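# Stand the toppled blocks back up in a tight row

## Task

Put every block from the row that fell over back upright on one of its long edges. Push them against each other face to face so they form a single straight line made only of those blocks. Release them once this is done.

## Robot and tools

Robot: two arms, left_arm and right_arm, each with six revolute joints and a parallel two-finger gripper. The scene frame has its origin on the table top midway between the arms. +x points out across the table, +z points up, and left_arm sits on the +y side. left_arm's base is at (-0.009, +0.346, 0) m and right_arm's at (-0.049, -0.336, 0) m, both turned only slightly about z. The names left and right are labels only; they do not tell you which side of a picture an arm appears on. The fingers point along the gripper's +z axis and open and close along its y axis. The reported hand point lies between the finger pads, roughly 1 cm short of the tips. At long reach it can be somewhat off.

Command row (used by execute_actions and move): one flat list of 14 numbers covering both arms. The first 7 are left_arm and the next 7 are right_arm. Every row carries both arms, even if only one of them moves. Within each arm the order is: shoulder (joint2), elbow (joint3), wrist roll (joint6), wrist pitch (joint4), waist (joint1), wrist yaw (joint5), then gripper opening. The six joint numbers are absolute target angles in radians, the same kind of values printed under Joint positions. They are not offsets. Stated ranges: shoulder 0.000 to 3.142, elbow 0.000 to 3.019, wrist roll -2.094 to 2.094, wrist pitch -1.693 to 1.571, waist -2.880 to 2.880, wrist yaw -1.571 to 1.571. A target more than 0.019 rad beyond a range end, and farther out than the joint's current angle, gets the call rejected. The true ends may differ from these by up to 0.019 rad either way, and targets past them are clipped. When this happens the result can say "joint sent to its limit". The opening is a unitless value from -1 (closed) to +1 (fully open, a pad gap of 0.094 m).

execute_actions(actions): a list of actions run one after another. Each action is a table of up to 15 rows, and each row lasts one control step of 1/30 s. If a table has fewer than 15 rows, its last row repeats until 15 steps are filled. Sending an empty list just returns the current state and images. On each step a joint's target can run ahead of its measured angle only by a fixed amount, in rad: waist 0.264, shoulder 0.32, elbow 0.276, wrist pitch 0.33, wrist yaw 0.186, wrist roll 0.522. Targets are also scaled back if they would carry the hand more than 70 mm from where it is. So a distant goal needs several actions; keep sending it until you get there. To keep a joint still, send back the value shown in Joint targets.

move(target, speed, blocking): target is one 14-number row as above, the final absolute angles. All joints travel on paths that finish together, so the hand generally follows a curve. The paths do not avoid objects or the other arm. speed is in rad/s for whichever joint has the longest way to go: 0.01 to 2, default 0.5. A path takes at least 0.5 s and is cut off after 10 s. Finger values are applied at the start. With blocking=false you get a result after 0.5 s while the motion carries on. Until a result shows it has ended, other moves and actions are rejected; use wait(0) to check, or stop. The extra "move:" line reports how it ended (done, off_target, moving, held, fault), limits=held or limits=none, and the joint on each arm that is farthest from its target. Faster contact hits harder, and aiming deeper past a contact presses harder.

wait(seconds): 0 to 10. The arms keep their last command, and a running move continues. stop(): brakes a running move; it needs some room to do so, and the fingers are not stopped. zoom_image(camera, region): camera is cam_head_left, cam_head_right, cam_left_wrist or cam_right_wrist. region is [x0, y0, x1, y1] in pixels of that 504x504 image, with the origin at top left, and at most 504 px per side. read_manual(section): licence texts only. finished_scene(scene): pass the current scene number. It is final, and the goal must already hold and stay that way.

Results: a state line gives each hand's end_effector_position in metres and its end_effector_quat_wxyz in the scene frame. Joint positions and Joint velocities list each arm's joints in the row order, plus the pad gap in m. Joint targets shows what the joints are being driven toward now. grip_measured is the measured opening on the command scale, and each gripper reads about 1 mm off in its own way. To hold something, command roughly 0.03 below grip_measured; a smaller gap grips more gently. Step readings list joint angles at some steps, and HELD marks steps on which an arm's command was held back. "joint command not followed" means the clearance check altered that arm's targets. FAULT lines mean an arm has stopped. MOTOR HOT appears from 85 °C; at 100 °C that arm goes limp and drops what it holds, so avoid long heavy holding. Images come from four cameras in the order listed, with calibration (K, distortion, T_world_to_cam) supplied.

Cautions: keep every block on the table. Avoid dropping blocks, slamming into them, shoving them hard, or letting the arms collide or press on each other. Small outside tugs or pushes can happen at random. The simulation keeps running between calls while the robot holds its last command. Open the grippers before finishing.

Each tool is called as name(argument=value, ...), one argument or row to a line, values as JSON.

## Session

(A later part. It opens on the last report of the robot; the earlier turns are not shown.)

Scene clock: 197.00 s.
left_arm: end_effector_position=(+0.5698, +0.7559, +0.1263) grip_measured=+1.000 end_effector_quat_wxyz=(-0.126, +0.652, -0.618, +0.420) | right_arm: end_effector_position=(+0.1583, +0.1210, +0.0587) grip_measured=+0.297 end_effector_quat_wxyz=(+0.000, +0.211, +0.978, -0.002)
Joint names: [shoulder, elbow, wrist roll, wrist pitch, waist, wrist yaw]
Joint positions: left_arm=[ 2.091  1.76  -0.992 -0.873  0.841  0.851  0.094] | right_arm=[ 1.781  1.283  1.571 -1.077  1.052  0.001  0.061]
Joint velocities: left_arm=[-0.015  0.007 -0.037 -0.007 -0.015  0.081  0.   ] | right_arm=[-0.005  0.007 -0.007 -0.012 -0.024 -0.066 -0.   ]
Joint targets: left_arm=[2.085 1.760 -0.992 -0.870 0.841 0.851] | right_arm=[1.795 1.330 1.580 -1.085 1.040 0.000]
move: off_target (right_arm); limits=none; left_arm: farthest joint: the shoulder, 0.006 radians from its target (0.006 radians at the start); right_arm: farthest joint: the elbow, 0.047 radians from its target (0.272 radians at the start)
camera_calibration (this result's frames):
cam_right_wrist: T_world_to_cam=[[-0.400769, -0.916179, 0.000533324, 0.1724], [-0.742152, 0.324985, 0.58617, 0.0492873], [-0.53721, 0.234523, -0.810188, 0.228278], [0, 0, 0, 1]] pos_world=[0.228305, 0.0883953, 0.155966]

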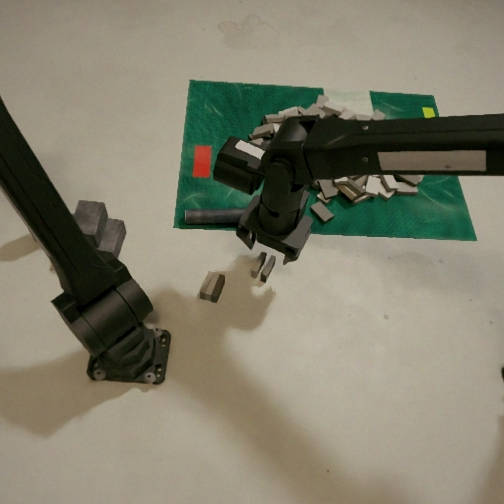

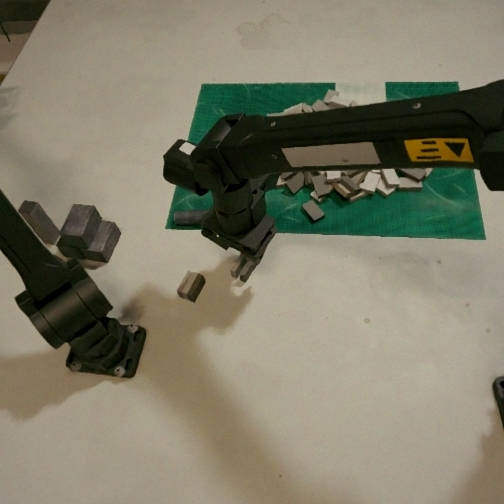

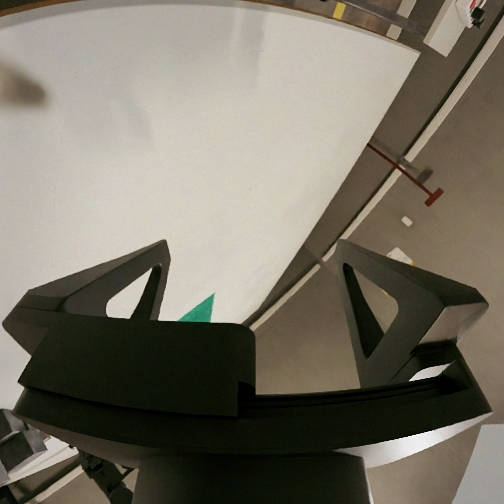

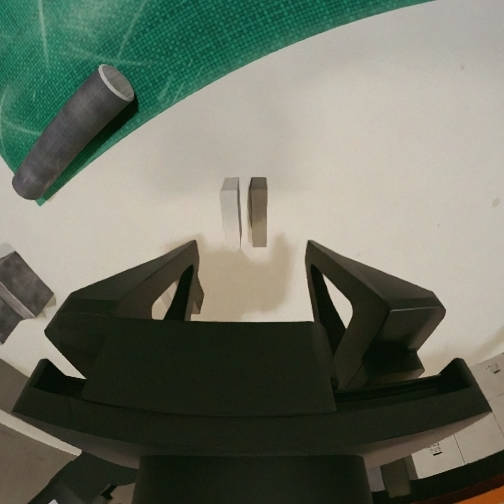

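move(
  target=[2.085,1.76,-0.992,-0.87,0.841,0.851,1,1.868,1.247,1.58,-0.957,1.04,0,0.1],
  speed=0.2,
)

execute_actions(
  actions=[
    [[2.085,1.76,-0.992,-0.87,0.841,0.851,1,1.868,1.247,1.58,-0.957,1.04,0,-0.25]],
    [[2.085,1.76,-0.992,-0.87,0.841,0.851,1,1.868,1.247,1.58,-0.957,1.04,0,-0.38]],
    [[2.085,1.76,-0.992,-0.87,0.841,0.851,1,1.868,1.247,1.58,-0.957,1.04,0,-0.5]],
    [[2.085,1.76,-0.992,-0.87,0.841,0.851,1,1.868,1.247,1.58,-0.957,1.04,0,-0.63]],
  ],
)

move(
  target=[2.085,1.76,-0.992,-0.87,0.841,0.851,1,1.8,1.34,1.58,-1.08,1.04,0,-0.63],
  speed=0.3,
)

move(
  target=[2.085,1.76,-0.992,-0.87,0.841,0.851,1,1.87,1.41,1.58,-1.09,1.2,0,-0.63],
  speed=0.3,
)

move(
  target=[2.085,1.76,-0.992,-0.87,0.841,0.851,1,1.915,1.325,1.58,-0.985,1.2,0,-0.63],
  speed=0.15,
)

Scene clock: 200.23 s.
left_arm: end_effector_position=(+0.5698, +0.7559, +0.1263) grip_measured=+1.000 end_effector_quat_wxyz=(-0.126, +0.652, -0.618, +0.420) | right_arm: end_effector_position=(+0.1598, +0.1243, +0.0114) grip_measured=+0.103 end_effector_quat_wxyz=(+0.000, +0.211, +0.978, -0.002)
Joint names: [shoulder, elbow, wrist roll, wrist pitch, waist, wrist yaw]
Joint positions: left_arm=[ 2.091  1.76  -0.992 -0.873  0.841  0.851  0.094] | right_arm=[ 1.854  1.247  1.572 -0.967  1.052  0.001  0.052]
Joint velocities: left_arm=[-0.005 -0.002 -0.037  0.012 -0.005  0.022  0.   ] | right_arm=[-0.005 -0.002  0.007 -0.002 -0.024 -0.022 -0.   ]
Joint targets: left_arm=[2.085 1.760 -0.992 -0.870 0.841 0.851] | right_arm=[1.868 1.247 1.580 -0.957 1.040 0.000]
move: done; limits=none; left_arm: farthest joint: the shoulder, 0.006 radians from its target (0.006 radians at the start); right_arm: farthest joint: the shoulder, 0.014 radians from its target (0.087 radians at the start)
camera_calibration (this result's frames):
cam_right_wrist: T_world_to_cam=[[-0.401119, -0.916026, 0.000532896, 0.176142], [-0.742028, 0.325268, 0.586169, 0.0769955], [-0.53712, 0.234728, -0.810188, 0.189939], [0, 0, 0, 1]] pos_world=[0.229807, 0.0917228, 0.10866]

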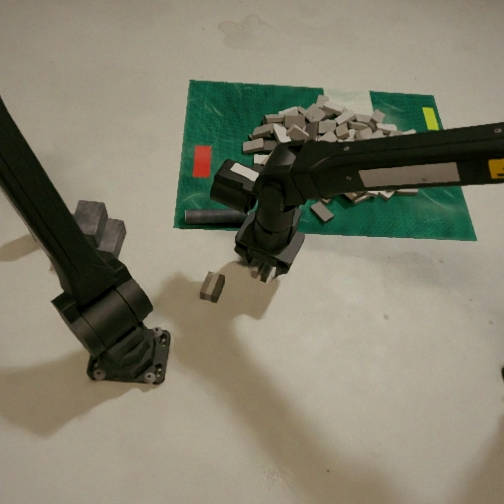

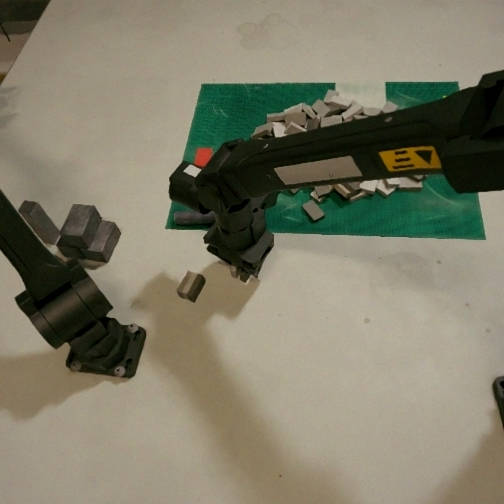

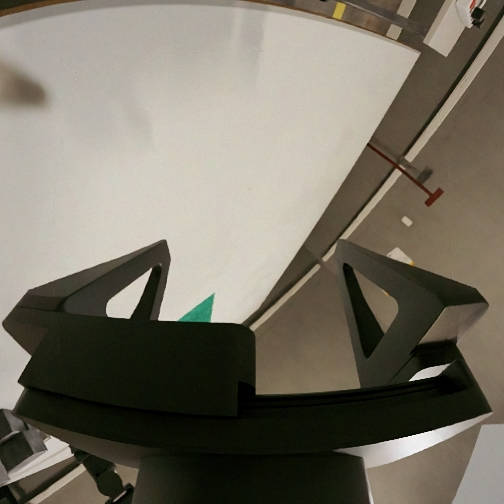

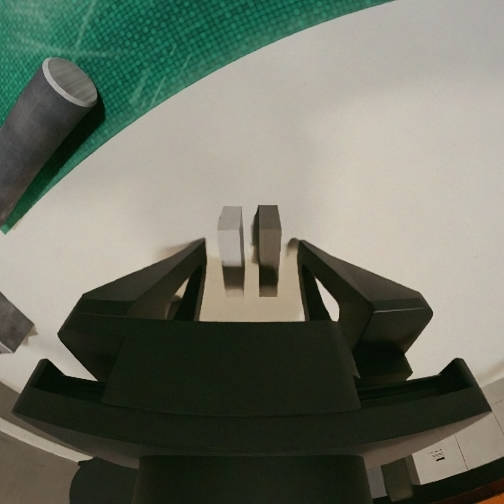

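Scene clock: 202.23 s.
left_arm: end_effector_position=(+0.5698, +0.7559, +0.1263) grip_measured=+1.000 end_effector_quat_wxyz=(-0.126, +0.652, -0.618, +0.420) | right_arm: end_effector_position=(+0.1599, +0.1246, +0.0114) grip_measured=-0.577 end_effector_quat_wxyz=(+0.000, +0.211, +0.977, -0.001)
Joint names: [shoulder, elbow, wrist roll, wrist pitch, waist, wrist yaw]
Joint positions: left_arm=[ 2.091  1.76  -0.992 -0.873  0.841  0.851  0.094] | right_arm=[ 1.854  1.247  1.572 -0.965  1.052  0.001  0.02 ]
Joint velocities: left_arm=[-0.005  0.007 -0.051 -0.017 -0.005 -0.022  0.   ] | right_arm=[ 0.005 -0.017  0.007  0.012 -0.005 -0.051 -0.   ]
Joint targets: left_arm=[2.085 1.760 -0.992 -0.870 0.841 0.851] | right_arm=[1.868 1.247 1.580 -0.957 1.040 -0.000]
Step readings (joint positions; steps 1 to 15: 1st action; 16 to 30: 2nd action; 31 to 45: 3rd action; 46 to 60: 4th action):
0: left_arm=[2.091 1.760 -0.992 -0.873 0.841 0.851] | right_arm=[1.854 1.247 1.572 -0.967 1.052 0.001]
1: left_arm=[2.091 1.760 -0.992 -0.873 0.841 0.851] | right_arm=[1.854 1.247 1.572 -0.967 1.052 0.001]
2: left_arm=[2.091 1.760 -0.992 -0.873 0.841 0.851] | right_arm=[1.854 1.247 1.572 -0.967 1.052 0.001]
4: left_arm=[2.091 1.760 -0.992 -0.873 0.841 0.851] | right_arm=[1.854 1.247 1.572 -0.967 1.052 0.001]
8: left_arm=[2.091 1.760 -0.992 -0.873 0.841 0.851] | right_arm=[1.854 1.247 1.572 -0.967 1.052 0.001]
15: left_arm=[2.091 1.760 -0.992 -0.873 0.841 0.851] | right_arm=[1.854 1.247 1.572 -0.967 1.052 0.001]
16: left_arm=[2.091 1.760 -0.992 -0.873 0.841 0.851] | right_arm=[1.854 1.247 1.572 -0.967 1.052 0.001]
17: left_arm=[2.091 1.760 -0.992 -0.873 0.841 0.851] | right_arm=[1.854 1.247 1.572 -0.966 1.052 0.001]
19: left_arm=[2.091 1.760 -0.992 -0.873 0.841 0.851] | right_arm=[1.854 1.247 1.572 -0.966 1.052 0.001]
23: left_arm=[2.091 1.760 -0.992 -0.873 0.841 0.851] | right_arm=[1.854 1.247 1.572 -0.966 1.052 0.001]
30: left_arm=[2.091 1.760 -0.992 -0.873 0.841 0.851] | right_arm=[1.854 1.247 1.572 -0.966 1.052 0.001]
31: left_arm=[2.091 1.760 -0.992 -0.873 0.841 0.851] | right_arm=[1.854 1.247 1.572 -0.966 1.052 0.001]
32: left_arm=[2.091 1.760 -0.992 -0.873 0.841 0.851] | right_arm=[1.854 1.247 1.572 -0.966 1.052 0.001]
34: left_arm=[2.091 1.760 -0.992 -0.873 0.841 0.851] | right_arm=[1.854 1.247 1.572 -0.966 1.052 0.001]
38: left_arm=[2.091 1.760 -0.992 -0.873 0.841 0.851] | right_arm=[1.854 1.247 1.572 -0.966 1.052 0.001]
45: left_arm=[2.091 1.760 -0.992 -0.873 0.841 0.851] | right_arm=[1.854 1.247 1.572 -0.966 1.052 0.001]
46: left_arm=[2.091 1.760 -0.992 -0.873 0.841 0.851] | right_arm=[1.854 1.247 1.572 -0.966 1.052 0.001]
47: left_arm=[2.091 1.760 -0.992 -0.873 0.841 0.851] | right_arm=[1.854 1.247 1.572 -0.966 1.052 0.001]
49: left_arm=[2.091 1.760 -0.992 -0.873 0.841 0.851] | right_arm=[1.854 1.247 1.572 -0.965 1.052 0.001]
53: left_arm=[2.091 1.760 -0.992 -0.873 0.841 0.851] | right_arm=[1.854 1.247 1.572 -0.965 1.052 0.001]
60: Joint positions above
camera_calibration (this result's frames):
cam_right_wrist: T_world_to_cam=[[-0.401468, -0.915873, -0.00061189, 0.176474], [-0.742181, 0.32494, 0.586158, 0.0770639], [-0.536647, 0.235778, -0.810196, 0.189734], [0, 0, 0, 1]] pos_world=[0.229864, 0.0918512, 0.108658]

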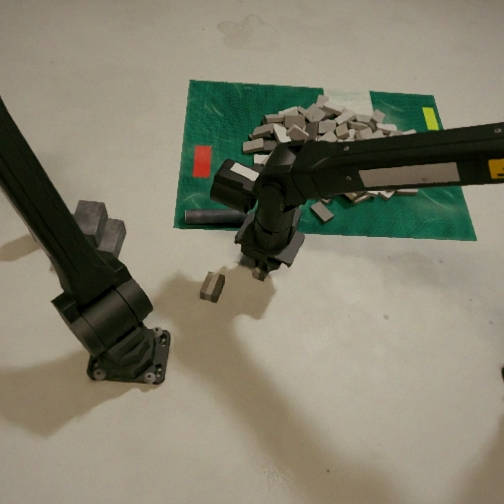

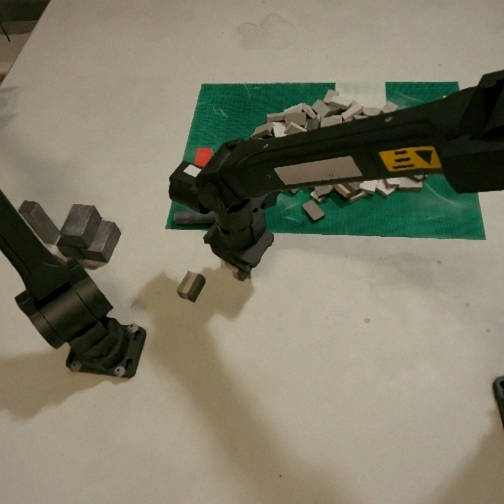

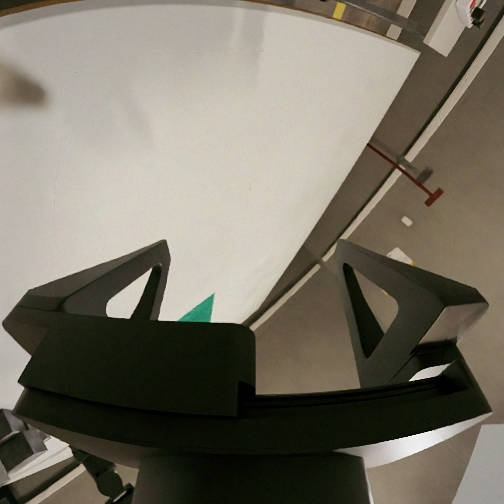

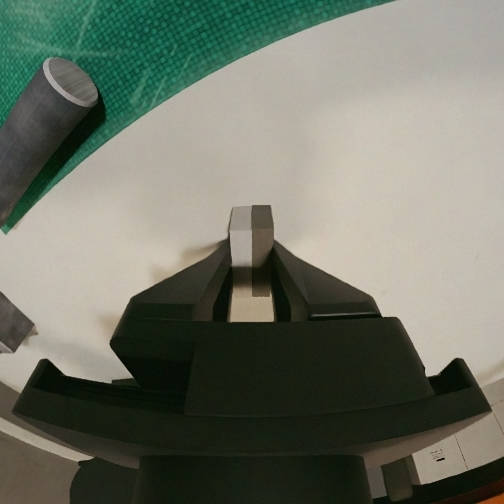

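Scene clock: 203.23 s.
left_arm: end_effector_position=(+0.5698, +0.7559, +0.1263) grip_measured=+1.000 end_effector_quat_wxyz=(-0.126, +0.652, -0.618, +0.420) | right_arm: end_effector_position=(+0.1598, +0.1242, +0.0473) grip_measured=-0.577 end_effector_quat_wxyz=(-0.001, +0.211, +0.977, -0.009)
Joint names: [shoulder, elbow, wrist roll, wrist pitch, waist, wrist yaw]
Joint positions: left_arm=[ 2.091  1.76  -0.992 -0.873  0.841  0.851  0.094] | right_arm=[ 1.812  1.294  1.572 -1.072  1.052  0.001  0.02 ]
Joint velocities: left_arm=[ 0.005  0.002 -0.007  0.002 -0.005 -0.007  0.   ] | right_arm=[-0.005  0.012  0.022  0.002  0.005  0.066 -0.   ]
Joint targets: left_arm=[2.085 1.760 -0.992 -0.870 0.841 0.851] | right_arm=[1.800 1.340 1.580 -1.080 1.040 0.000]
move: off_target (right_arm); limits=none; left_arm: farthest joint: the shoulder, 0.006 radians from its target (0.006 radians at the start); right_arm: farthest joint: the elbow, 0.046 radians from its target (0.093 radians at the start)
camera_calibration (this result's frames):
cam_right_wrist: T_world_to_cam=[[-0.401417, -0.915759, 0.0157899, 0.175303], [-0.738224, 0.333704, 0.586231, 0.0543058], [-0.542115, 0.223666, -0.80999, 0.221168], [0, 0, 0, 1]] pos_world=[0.230358, 0.0929455, 0.14454]

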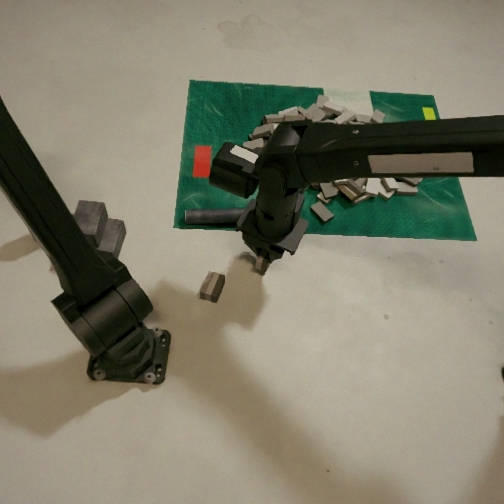

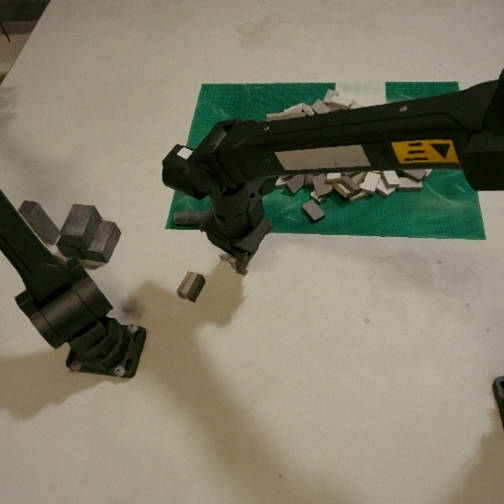

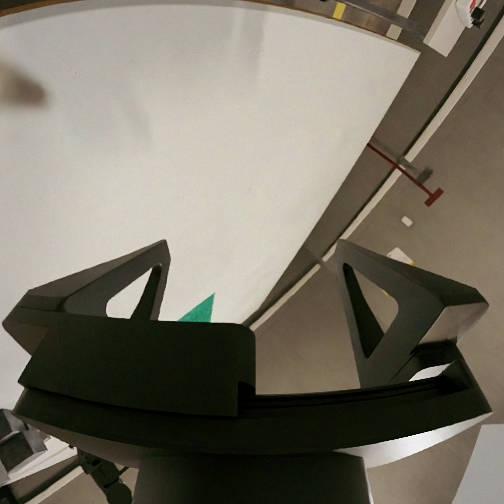

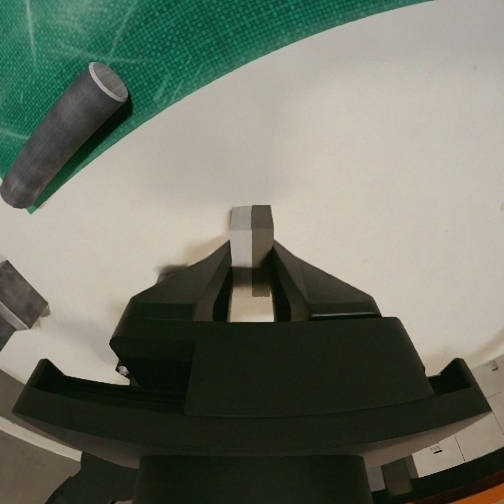

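Scene clock: 204.17 s.
left_arm: end_effector_position=(+0.5698, +0.7559, +0.1263) grip_measured=+1.000 end_effector_quat_wxyz=(-0.126, +0.652, -0.618, +0.420) | right_arm: end_effector_position=(+0.0930, +0.1710, +0.0449) grip_measured=-0.577 end_effector_quat_wxyz=(-0.000, +0.136, +0.991, -0.006)
Joint names: [shoulder, elbow, wrist roll, wrist pitch, waist, wrist yaw]
Joint positions: left_arm=[ 2.091  1.76  -0.992 -0.873  0.841  0.851  0.094] | right_arm=[ 1.86   1.359  1.572 -1.081  1.205  0.001  0.02 ]
Joint velocities: left_arm=[-0.005  0.002 -0.007 -0.012  0.005 -0.066  0.   ] | right_arm=[ 0.005  0.007 -0.022  0.007 -0.005  0.051 -0.   ]
Joint targets: left_arm=[2.085 1.760 -0.992 -0.870 0.841 0.851] | right_arm=[1.870 1.410 1.580 -1.090 1.200 0.000]
move: off_target (right_arm); limits=none; left_arm: farthest joint: the shoulder, 0.006 radians from its target (0.006 radians at the start); right_arm: farthest joint: the elbow, 0.051 radians from its target (0.116 radians at the start)
camera_calibration (this result's frames):
cam_right_wrist: T_world_to_cam=[[-0.257581, -0.966212, 0.00930157, 0.186957], [-0.781172, 0.213898, 0.58653, 0.0152419], [-0.568702, 0.143813, -0.809874, 0.188648], [0, 0, 0, 1]] pos_world=[0.167348, 0.15025, 0.142102]

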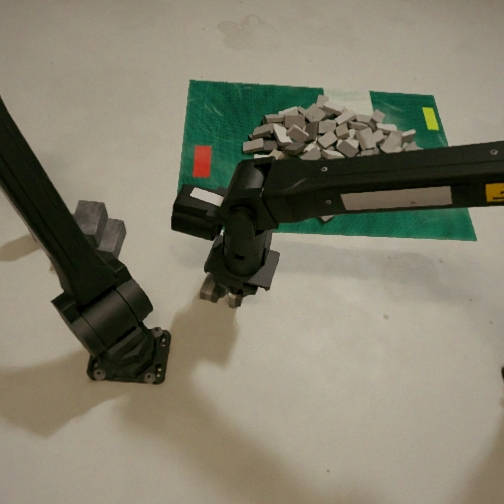

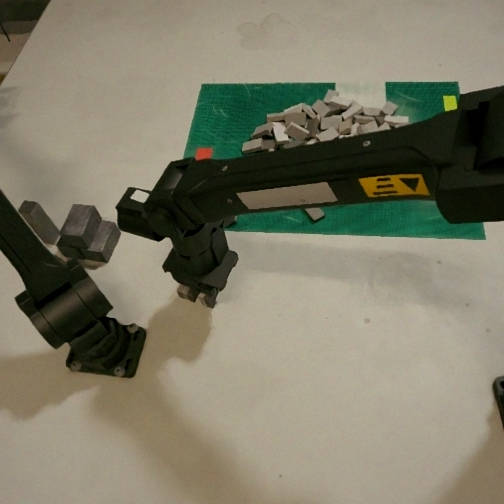

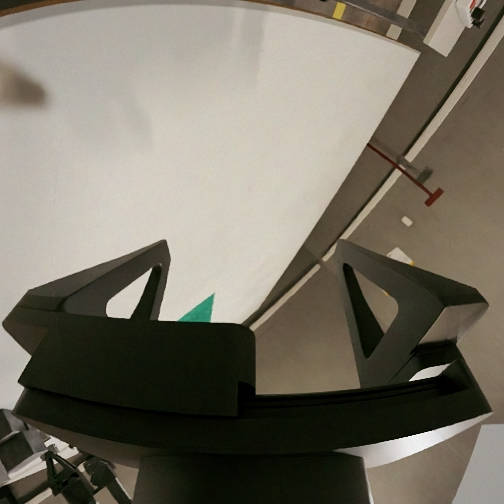

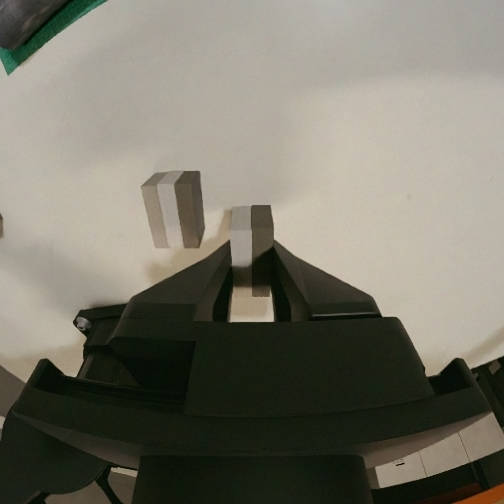

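Scene clock: 205.20 s.
left_arm: end_effector_position=(+0.5698, +0.7559, +0.1263) grip_measured=+1.000 end_effector_quat_wxyz=(-0.126, +0.652, -0.618, +0.420) | right_arm: end_effector_position=(+0.0933, +0.1724, +0.0112) grip_measured=-0.577 end_effector_quat_wxyz=(+0.000, +0.136, +0.991, -0.001)
Joint names: [shoulder, elbow, wrist roll, wrist pitch, waist, wrist yaw]
Joint positions: left_arm=[ 2.091  1.76  -0.992 -0.873  0.841  0.851  0.094] | right_arm=[ 1.903  1.323  1.572 -0.993  1.205  0.001  0.02 ]
Joint velocities: left_arm=[-0.015  0.002  0.11  -0.012 -0.005 -0.007  0.   ] | right_arm=[-0.005  0.002 -0.037 -0.002 -0.024  0.007 -0.   ]
Joint targets: left_arm=[2.085 1.760 -0.992 -0.870 0.841 0.851] | right_arm=[1.915 1.325 1.580 -0.985 1.200 0.000]
move: done; limits=none; left_arm: farthest joint: the shoulder, 0.006 radians from its target (0.006 radians at the start); right_arm: farthest joint: the shoulder, 0.012 radians from its target (0.055 radians at the start)
camera_calibration (this result's frames):
cam_right_wrist: T_world_to_cam=[[-0.257961, -0.966155, 0.000146558, 0.188783], [-0.782533, 0.209024, 0.586473, 0.0359513], [-0.566655, 0.151173, -0.809969, 0.159956], [0, 0, 0, 1]] pos_world=[0.167472, 0.150698, 0.108447]

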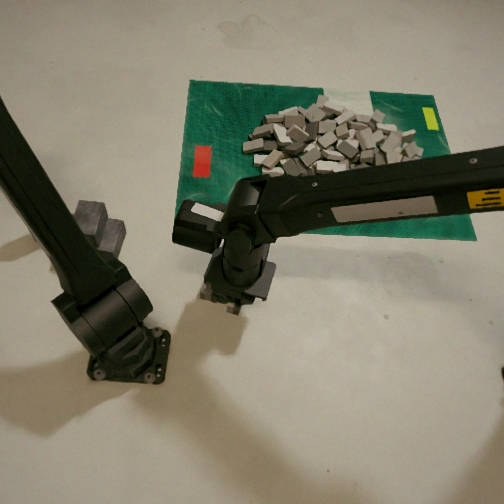

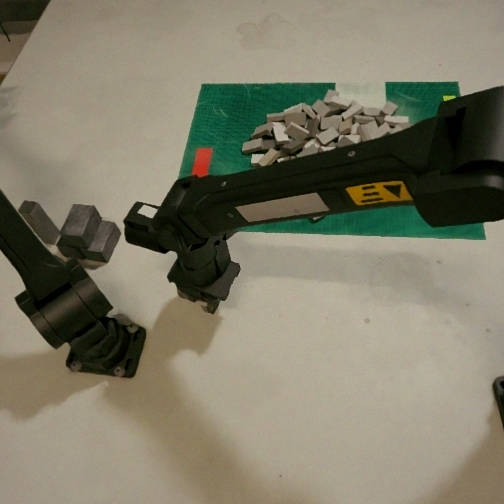

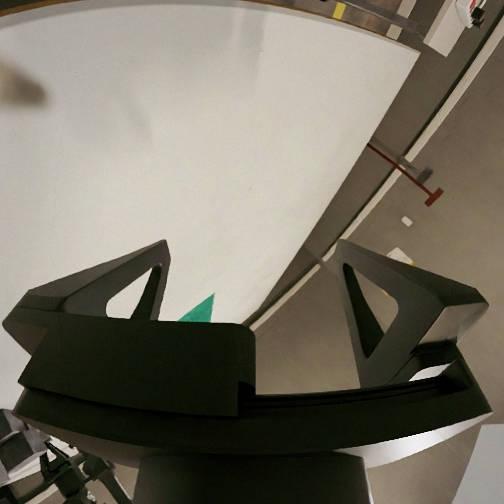

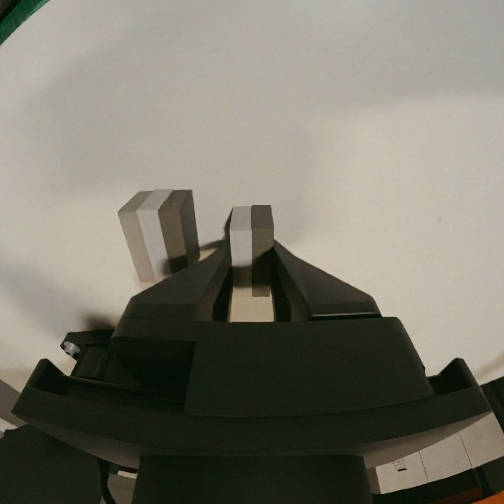

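Waist overshot; correct.

move(
  target=[2.085,1.76,-0.992,-0.87,0.841,0.851,1,1.9,1.325,1.58,-0.985,1.177,0,-0.63],
  speed=0.05,
)

Scene clock: 206.87 s.
left_arm: end_effector_position=(+0.5698, +0.7559, +0.1263) grip_measured=+1.000 end_effector_quat_wxyz=(-0.126, +0.652, -0.618, +0.420) | right_arm: end_effector_position=(+0.0999, +0.1705, +0.0112) grip_measured=-0.577 end_effector_quat_wxyz=(+0.000, +0.142, +0.990, -0.001)
Joint names: [shoulder, elbow, wrist roll, wrist pitch, waist, wrist yaw]
Joint positions: left_arm=[ 2.091  1.76  -0.992 -0.873  0.841  0.851  0.094] | right_arm=[ 1.903  1.323  1.572 -0.993  1.192  0.     0.02 ]
Joint velocities: left_arm=[ 0.005  0.002 -0.007  0.002 -0.015  0.037  0.   ] | right_arm=[-0.005  0.012 -0.037 -0.002  0.005  0.022  0.001]
Joint targets: left_arm=[2.085 1.760 -0.992 -0.870 0.841 0.851] | right_arm=[1.900 1.325 1.580 -0.985 1.177 0.000]
move: done; limits=none; left_arm: farthest joint: the shoulder, 0.006 radians from its target (0.006 radians at the start); right_arm: farthest joint: the waist, 0.015 radians from its target (0.028 radians at the start)
camera_calibration (this result's frames):
cam_right_wrist: T_world_to_cam=[[-0.270471, -0.962728, 0.00014253, 0.189325], [-0.779541, 0.219093, 0.586782, 0.039428], [-0.564943, 0.158597, -0.809745, 0.162496], [0, 0, 0, 1]] pos_world=[0.173744, 0.147859, 0.108418]

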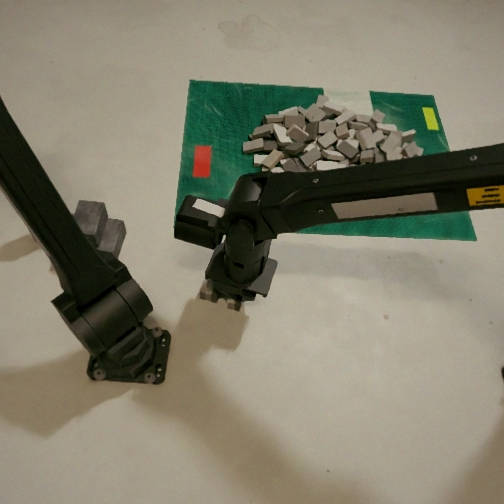

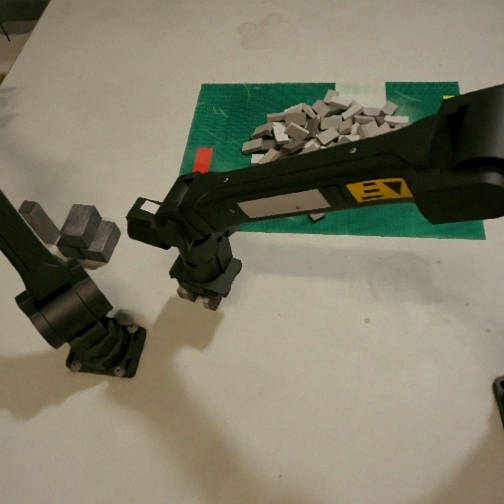

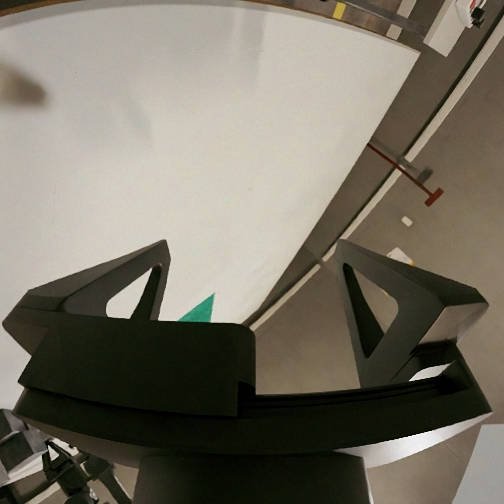

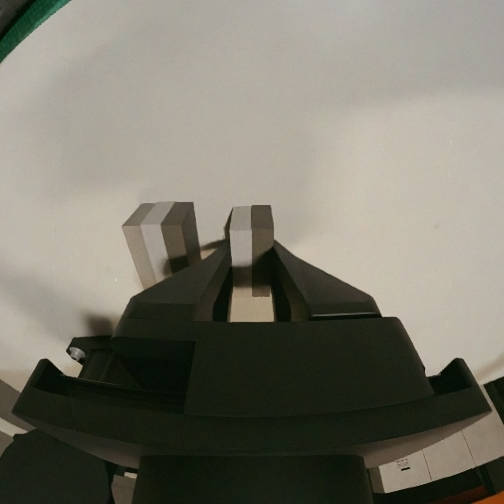

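execute_actions(
  actions=[
    [[2.085,1.76,-0.992,-0.87,0.841,0.851,1,1.9,1.325,1.58,-0.985,1.177,0,-0.43]],
  ],
)

move(
  target=[2.085,1.76,-0.992,-0.87,0.841,0.851,1,1.84,1.41,1.58,-1.09,1.177,0,-0.43],
  speed=0.2,
)

move(
  target=[2.085,1.76,-0.992,-0.87,0.841,0.851,1,1.925,1.5,1.58,-1.12,1.177,0,1],
  speed=0.2,
)

Scene clock: 209.17 s.
left_arm: end_effector_position=(+0.5698, +0.7559, +0.1263) grip_measured=+1.000 end_effector_quat_wxyz=(-0.126, +0.652, -0.618, +0.420) | right_arm: end_effector_position=(+0.1008, +0.1702, +0.0112) grip_measured=-0.433 end_effector_quat_wxyz=(+0.000, +0.143, +0.990, -0.001)
Joint names: [shoulder, elbow, wrist roll, wrist pitch, waist, wrist yaw]
Joint positions: left_arm=[ 2.091  1.76  -0.992 -0.873  0.841  0.851  0.094] | right_arm=[ 1.903  1.323  1.572 -0.993  1.19   0.     0.027]
Joint velocities: left_arm=[-0.005 -0.002  0.051 -0.017 -0.005 -0.095  0.   ] | right_arm=[ 0.005 -0.022 -0.022  0.007 -0.024 -0.081 -0.001]
Joint targets: left_arm=[2.085 1.760 -0.992 -0.870 0.841 0.851] | right_arm=[1.900 1.325 1.580 -0.985 1.177 0.000]
Step readings (joint positions):
0: left_arm=[2.091 1.760 -0.992 -0.873 0.841 0.851] | right_arm=[1.903 1.323 1.572 -0.993 1.192 0.000]
1: left_arm=[2.091 1.760 -0.992 -0.873 0.841 0.851] | right_arm=[1.903 1.323 1.572 -0.993 1.192 0.000]
2: left_arm=[2.091 1.760 -0.992 -0.873 0.841 0.851] | right_arm=[1.903 1.323 1.572 -0.993 1.192 0.000]
4: left_arm=[2.091 1.760 -0.992 -0.873 0.841 0.851] | right_arm=[1.903 1.323 1.572 -0.993 1.191 0.000]
8: left_arm=[2.091 1.760 -0.992 -0.873 0.841 0.851] | right_arm=[1.903 1.323 1.572 -0.993 1.190 0.000]
15: Joint positions above
camera_calibration (this result's frames):
cam_right_wrist: T_world_to_cam=[[-0.272307, -0.96221, 0.00014253, 0.18941], [-0.779122, 0.22058, 0.586782, 0.0399486], [-0.564639, 0.159674, -0.809745, 0.162873], [0, 0, 0, 1]] pos_world=[0.174667, 0.147433, 0.108418]

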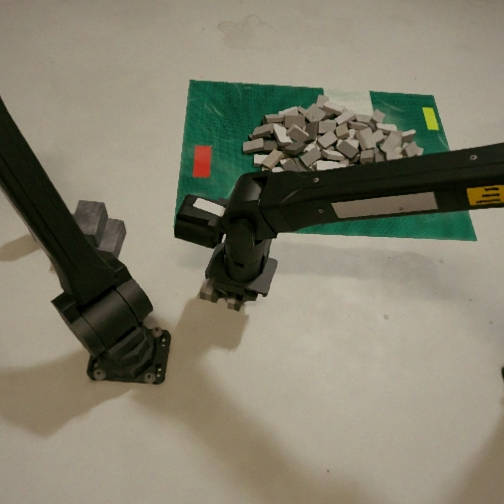

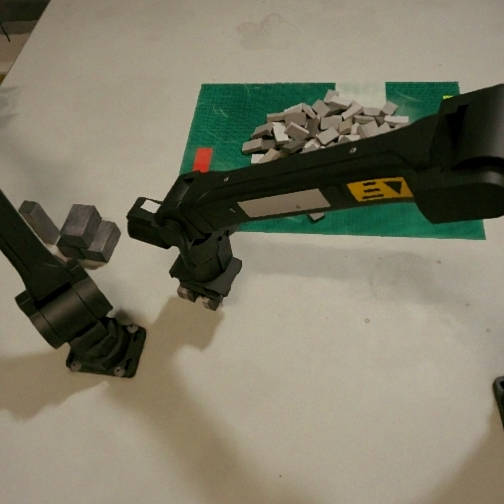

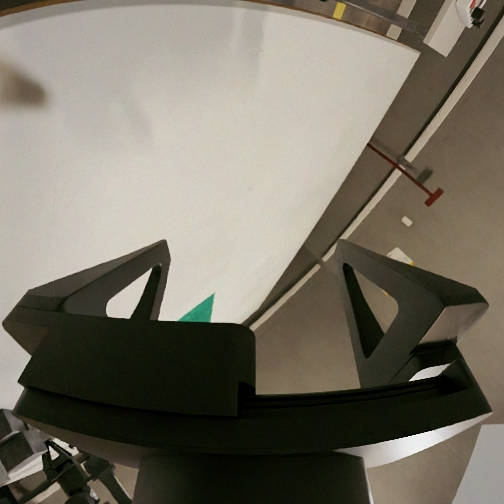

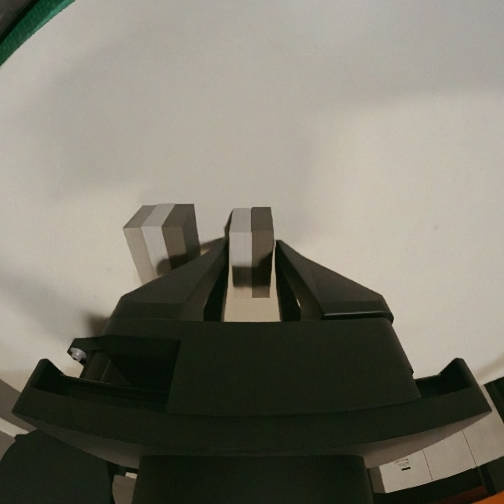

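Scene clock: 210.13 s.
left_arm: end_effector_position=(+0.5698, +0.7559, +0.1263) grip_measured=+1.000 end_effector_quat_wxyz=(-0.126, +0.652, -0.618, +0.420) | right_arm: end_effector_position=(+0.1025, +0.1760, +0.0602) grip_measured=-0.433 end_effector_quat_wxyz=(+0.002, +0.143, +0.990, +0.011)
Joint names: [shoulder, elbow, wrist roll, wrist pitch, waist, wrist yaw]
Joint positions: left_arm=[ 2.091  1.76  -0.992 -0.873  0.841  0.851  0.094] | right_arm=[ 1.839  1.372  1.572 -1.082  1.19   0.     0.027]
Joint velocities: left_arm=[-0.005  0.037 -0.022 -0.007 -0.015 -0.037  0.   ] | right_arm=[-0.005 -0.007 -0.081  0.002  0.005  0.022  0.   ]
Joint targets: left_arm=[2.085 1.760 -0.992 -0.870 0.841 0.851] | right_arm=[1.840 1.410 1.580 -1.090 1.177 -0.000]
move: off_target (right_arm); limits=none; left_arm: farthest joint: the shoulder, 0.006 radians from its target (0.006 radians at the start); right_arm: farthest joint: the elbow, 0.038 radians from its target (0.087 radians at the start)
camera_calibration (this result's frames):
cam_right_wrist: T_world_to_cam=[[-0.272219, -0.96191, -0.0250308, 0.196831], [-0.783294, 0.206412, 0.586383, 0.0142014], [-0.558881, 0.179231, -0.809647, 0.198537], [0, 0, 0, 1]] pos_world=[0.175664, 0.150818, 0.157344]

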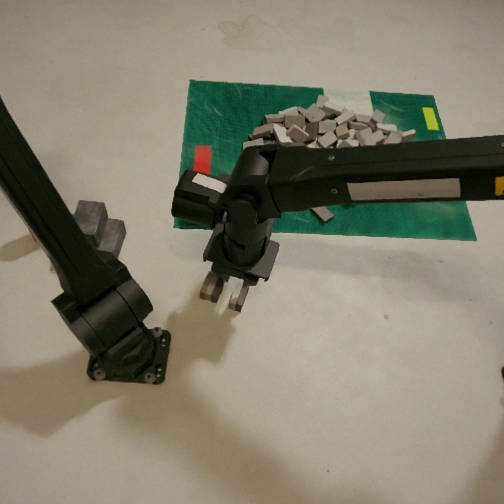

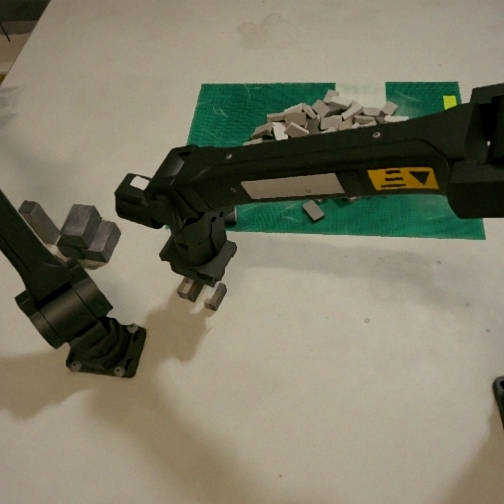

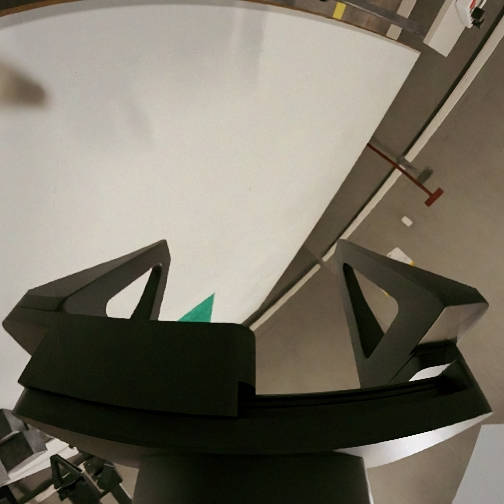

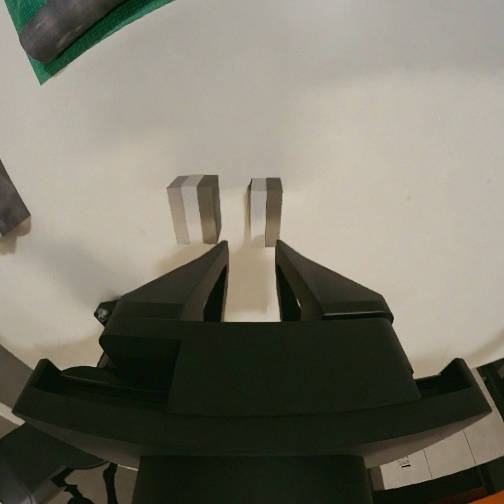

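Scene clock: 211.17 s.
left_arm: end_effector_position=(+0.5698, +0.7559, +0.1263) grip_measured=+1.000 end_effector_quat_wxyz=(-0.126, +0.652, -0.618, +0.420) | right_arm: end_effector_position=(+0.1086, +0.1966, +0.0551) grip_measured=+1.000 end_effector_quat_wxyz=(+0.001, +0.143, +0.990, +0.005)
Joint names: [shoulder, elbow, wrist roll, wrist pitch, waist, wrist yaw]
Joint positions: left_arm=[ 2.091  1.76  -0.992 -0.873  0.841  0.851  0.094] | right_arm=[ 1.901  1.453  1.572 -1.111  1.19   0.     0.094]
Joint velocities: left_arm=[ 0.005 -0.002  0.007  0.007 -0.024  0.051  0.   ] | right_arm=[-0.005 -0.012 -0.037 -0.007 -0.015 -0.007  0.   ]
Joint targets: left_arm=[2.085 1.760 -0.992 -0.870 0.841 0.851] | right_arm=[1.925 1.500 1.580 -1.120 1.177 0.000]
move: off_target (right_arm); limits=none; left_arm: farthest joint: the shoulder, 0.006 radians from its target (0.006 radians at the start); right_arm: farthest joint: the elbow, 0.047 radians from its target (0.128 radians at the start)
camera_calibration (this result's frames):
cam_right_wrist: T_world_to_cam=[[-0.272283, -0.962127, -0.013208, 0.217658], [-0.781335, 0.213065, 0.586617, 0.0161867], [-0.561586, 0.170045, -0.809757, 0.196172], [0, 0, 0, 1]] pos_world=[0.182079, 0.172608, 0.152231]

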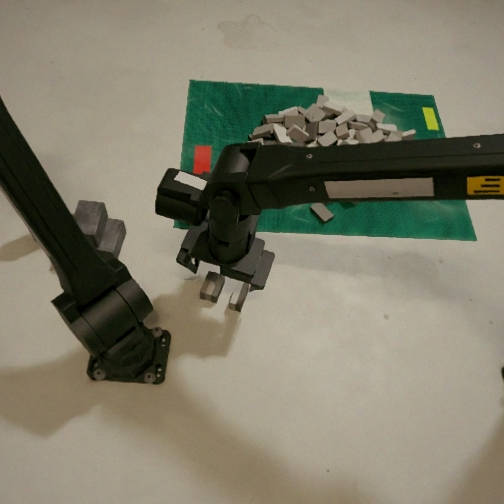

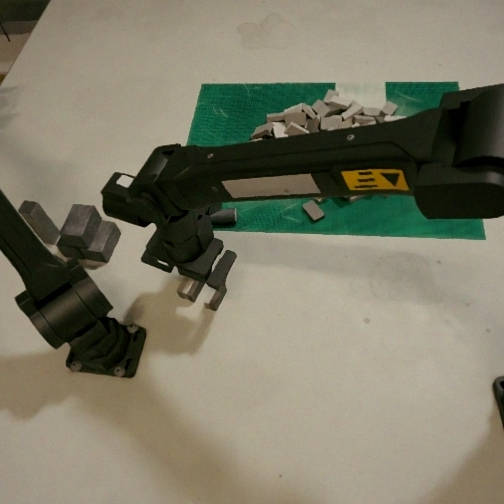

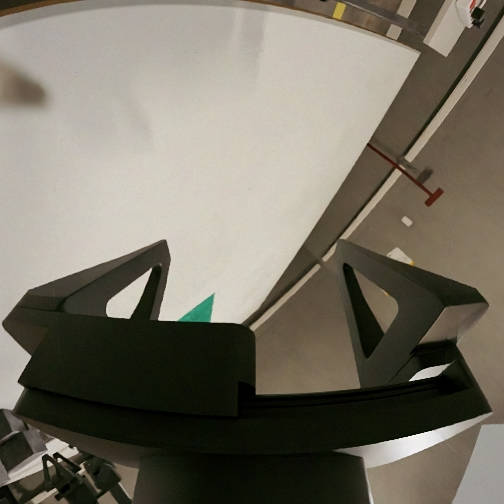

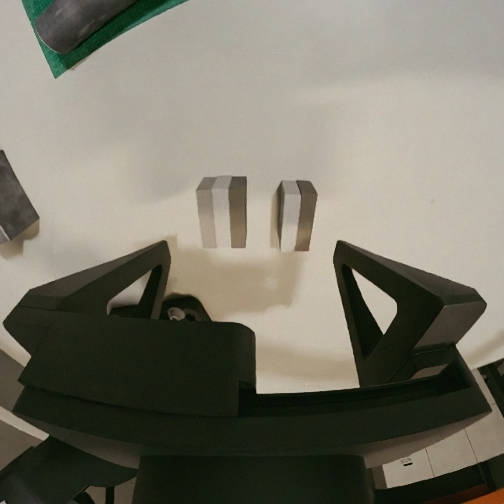

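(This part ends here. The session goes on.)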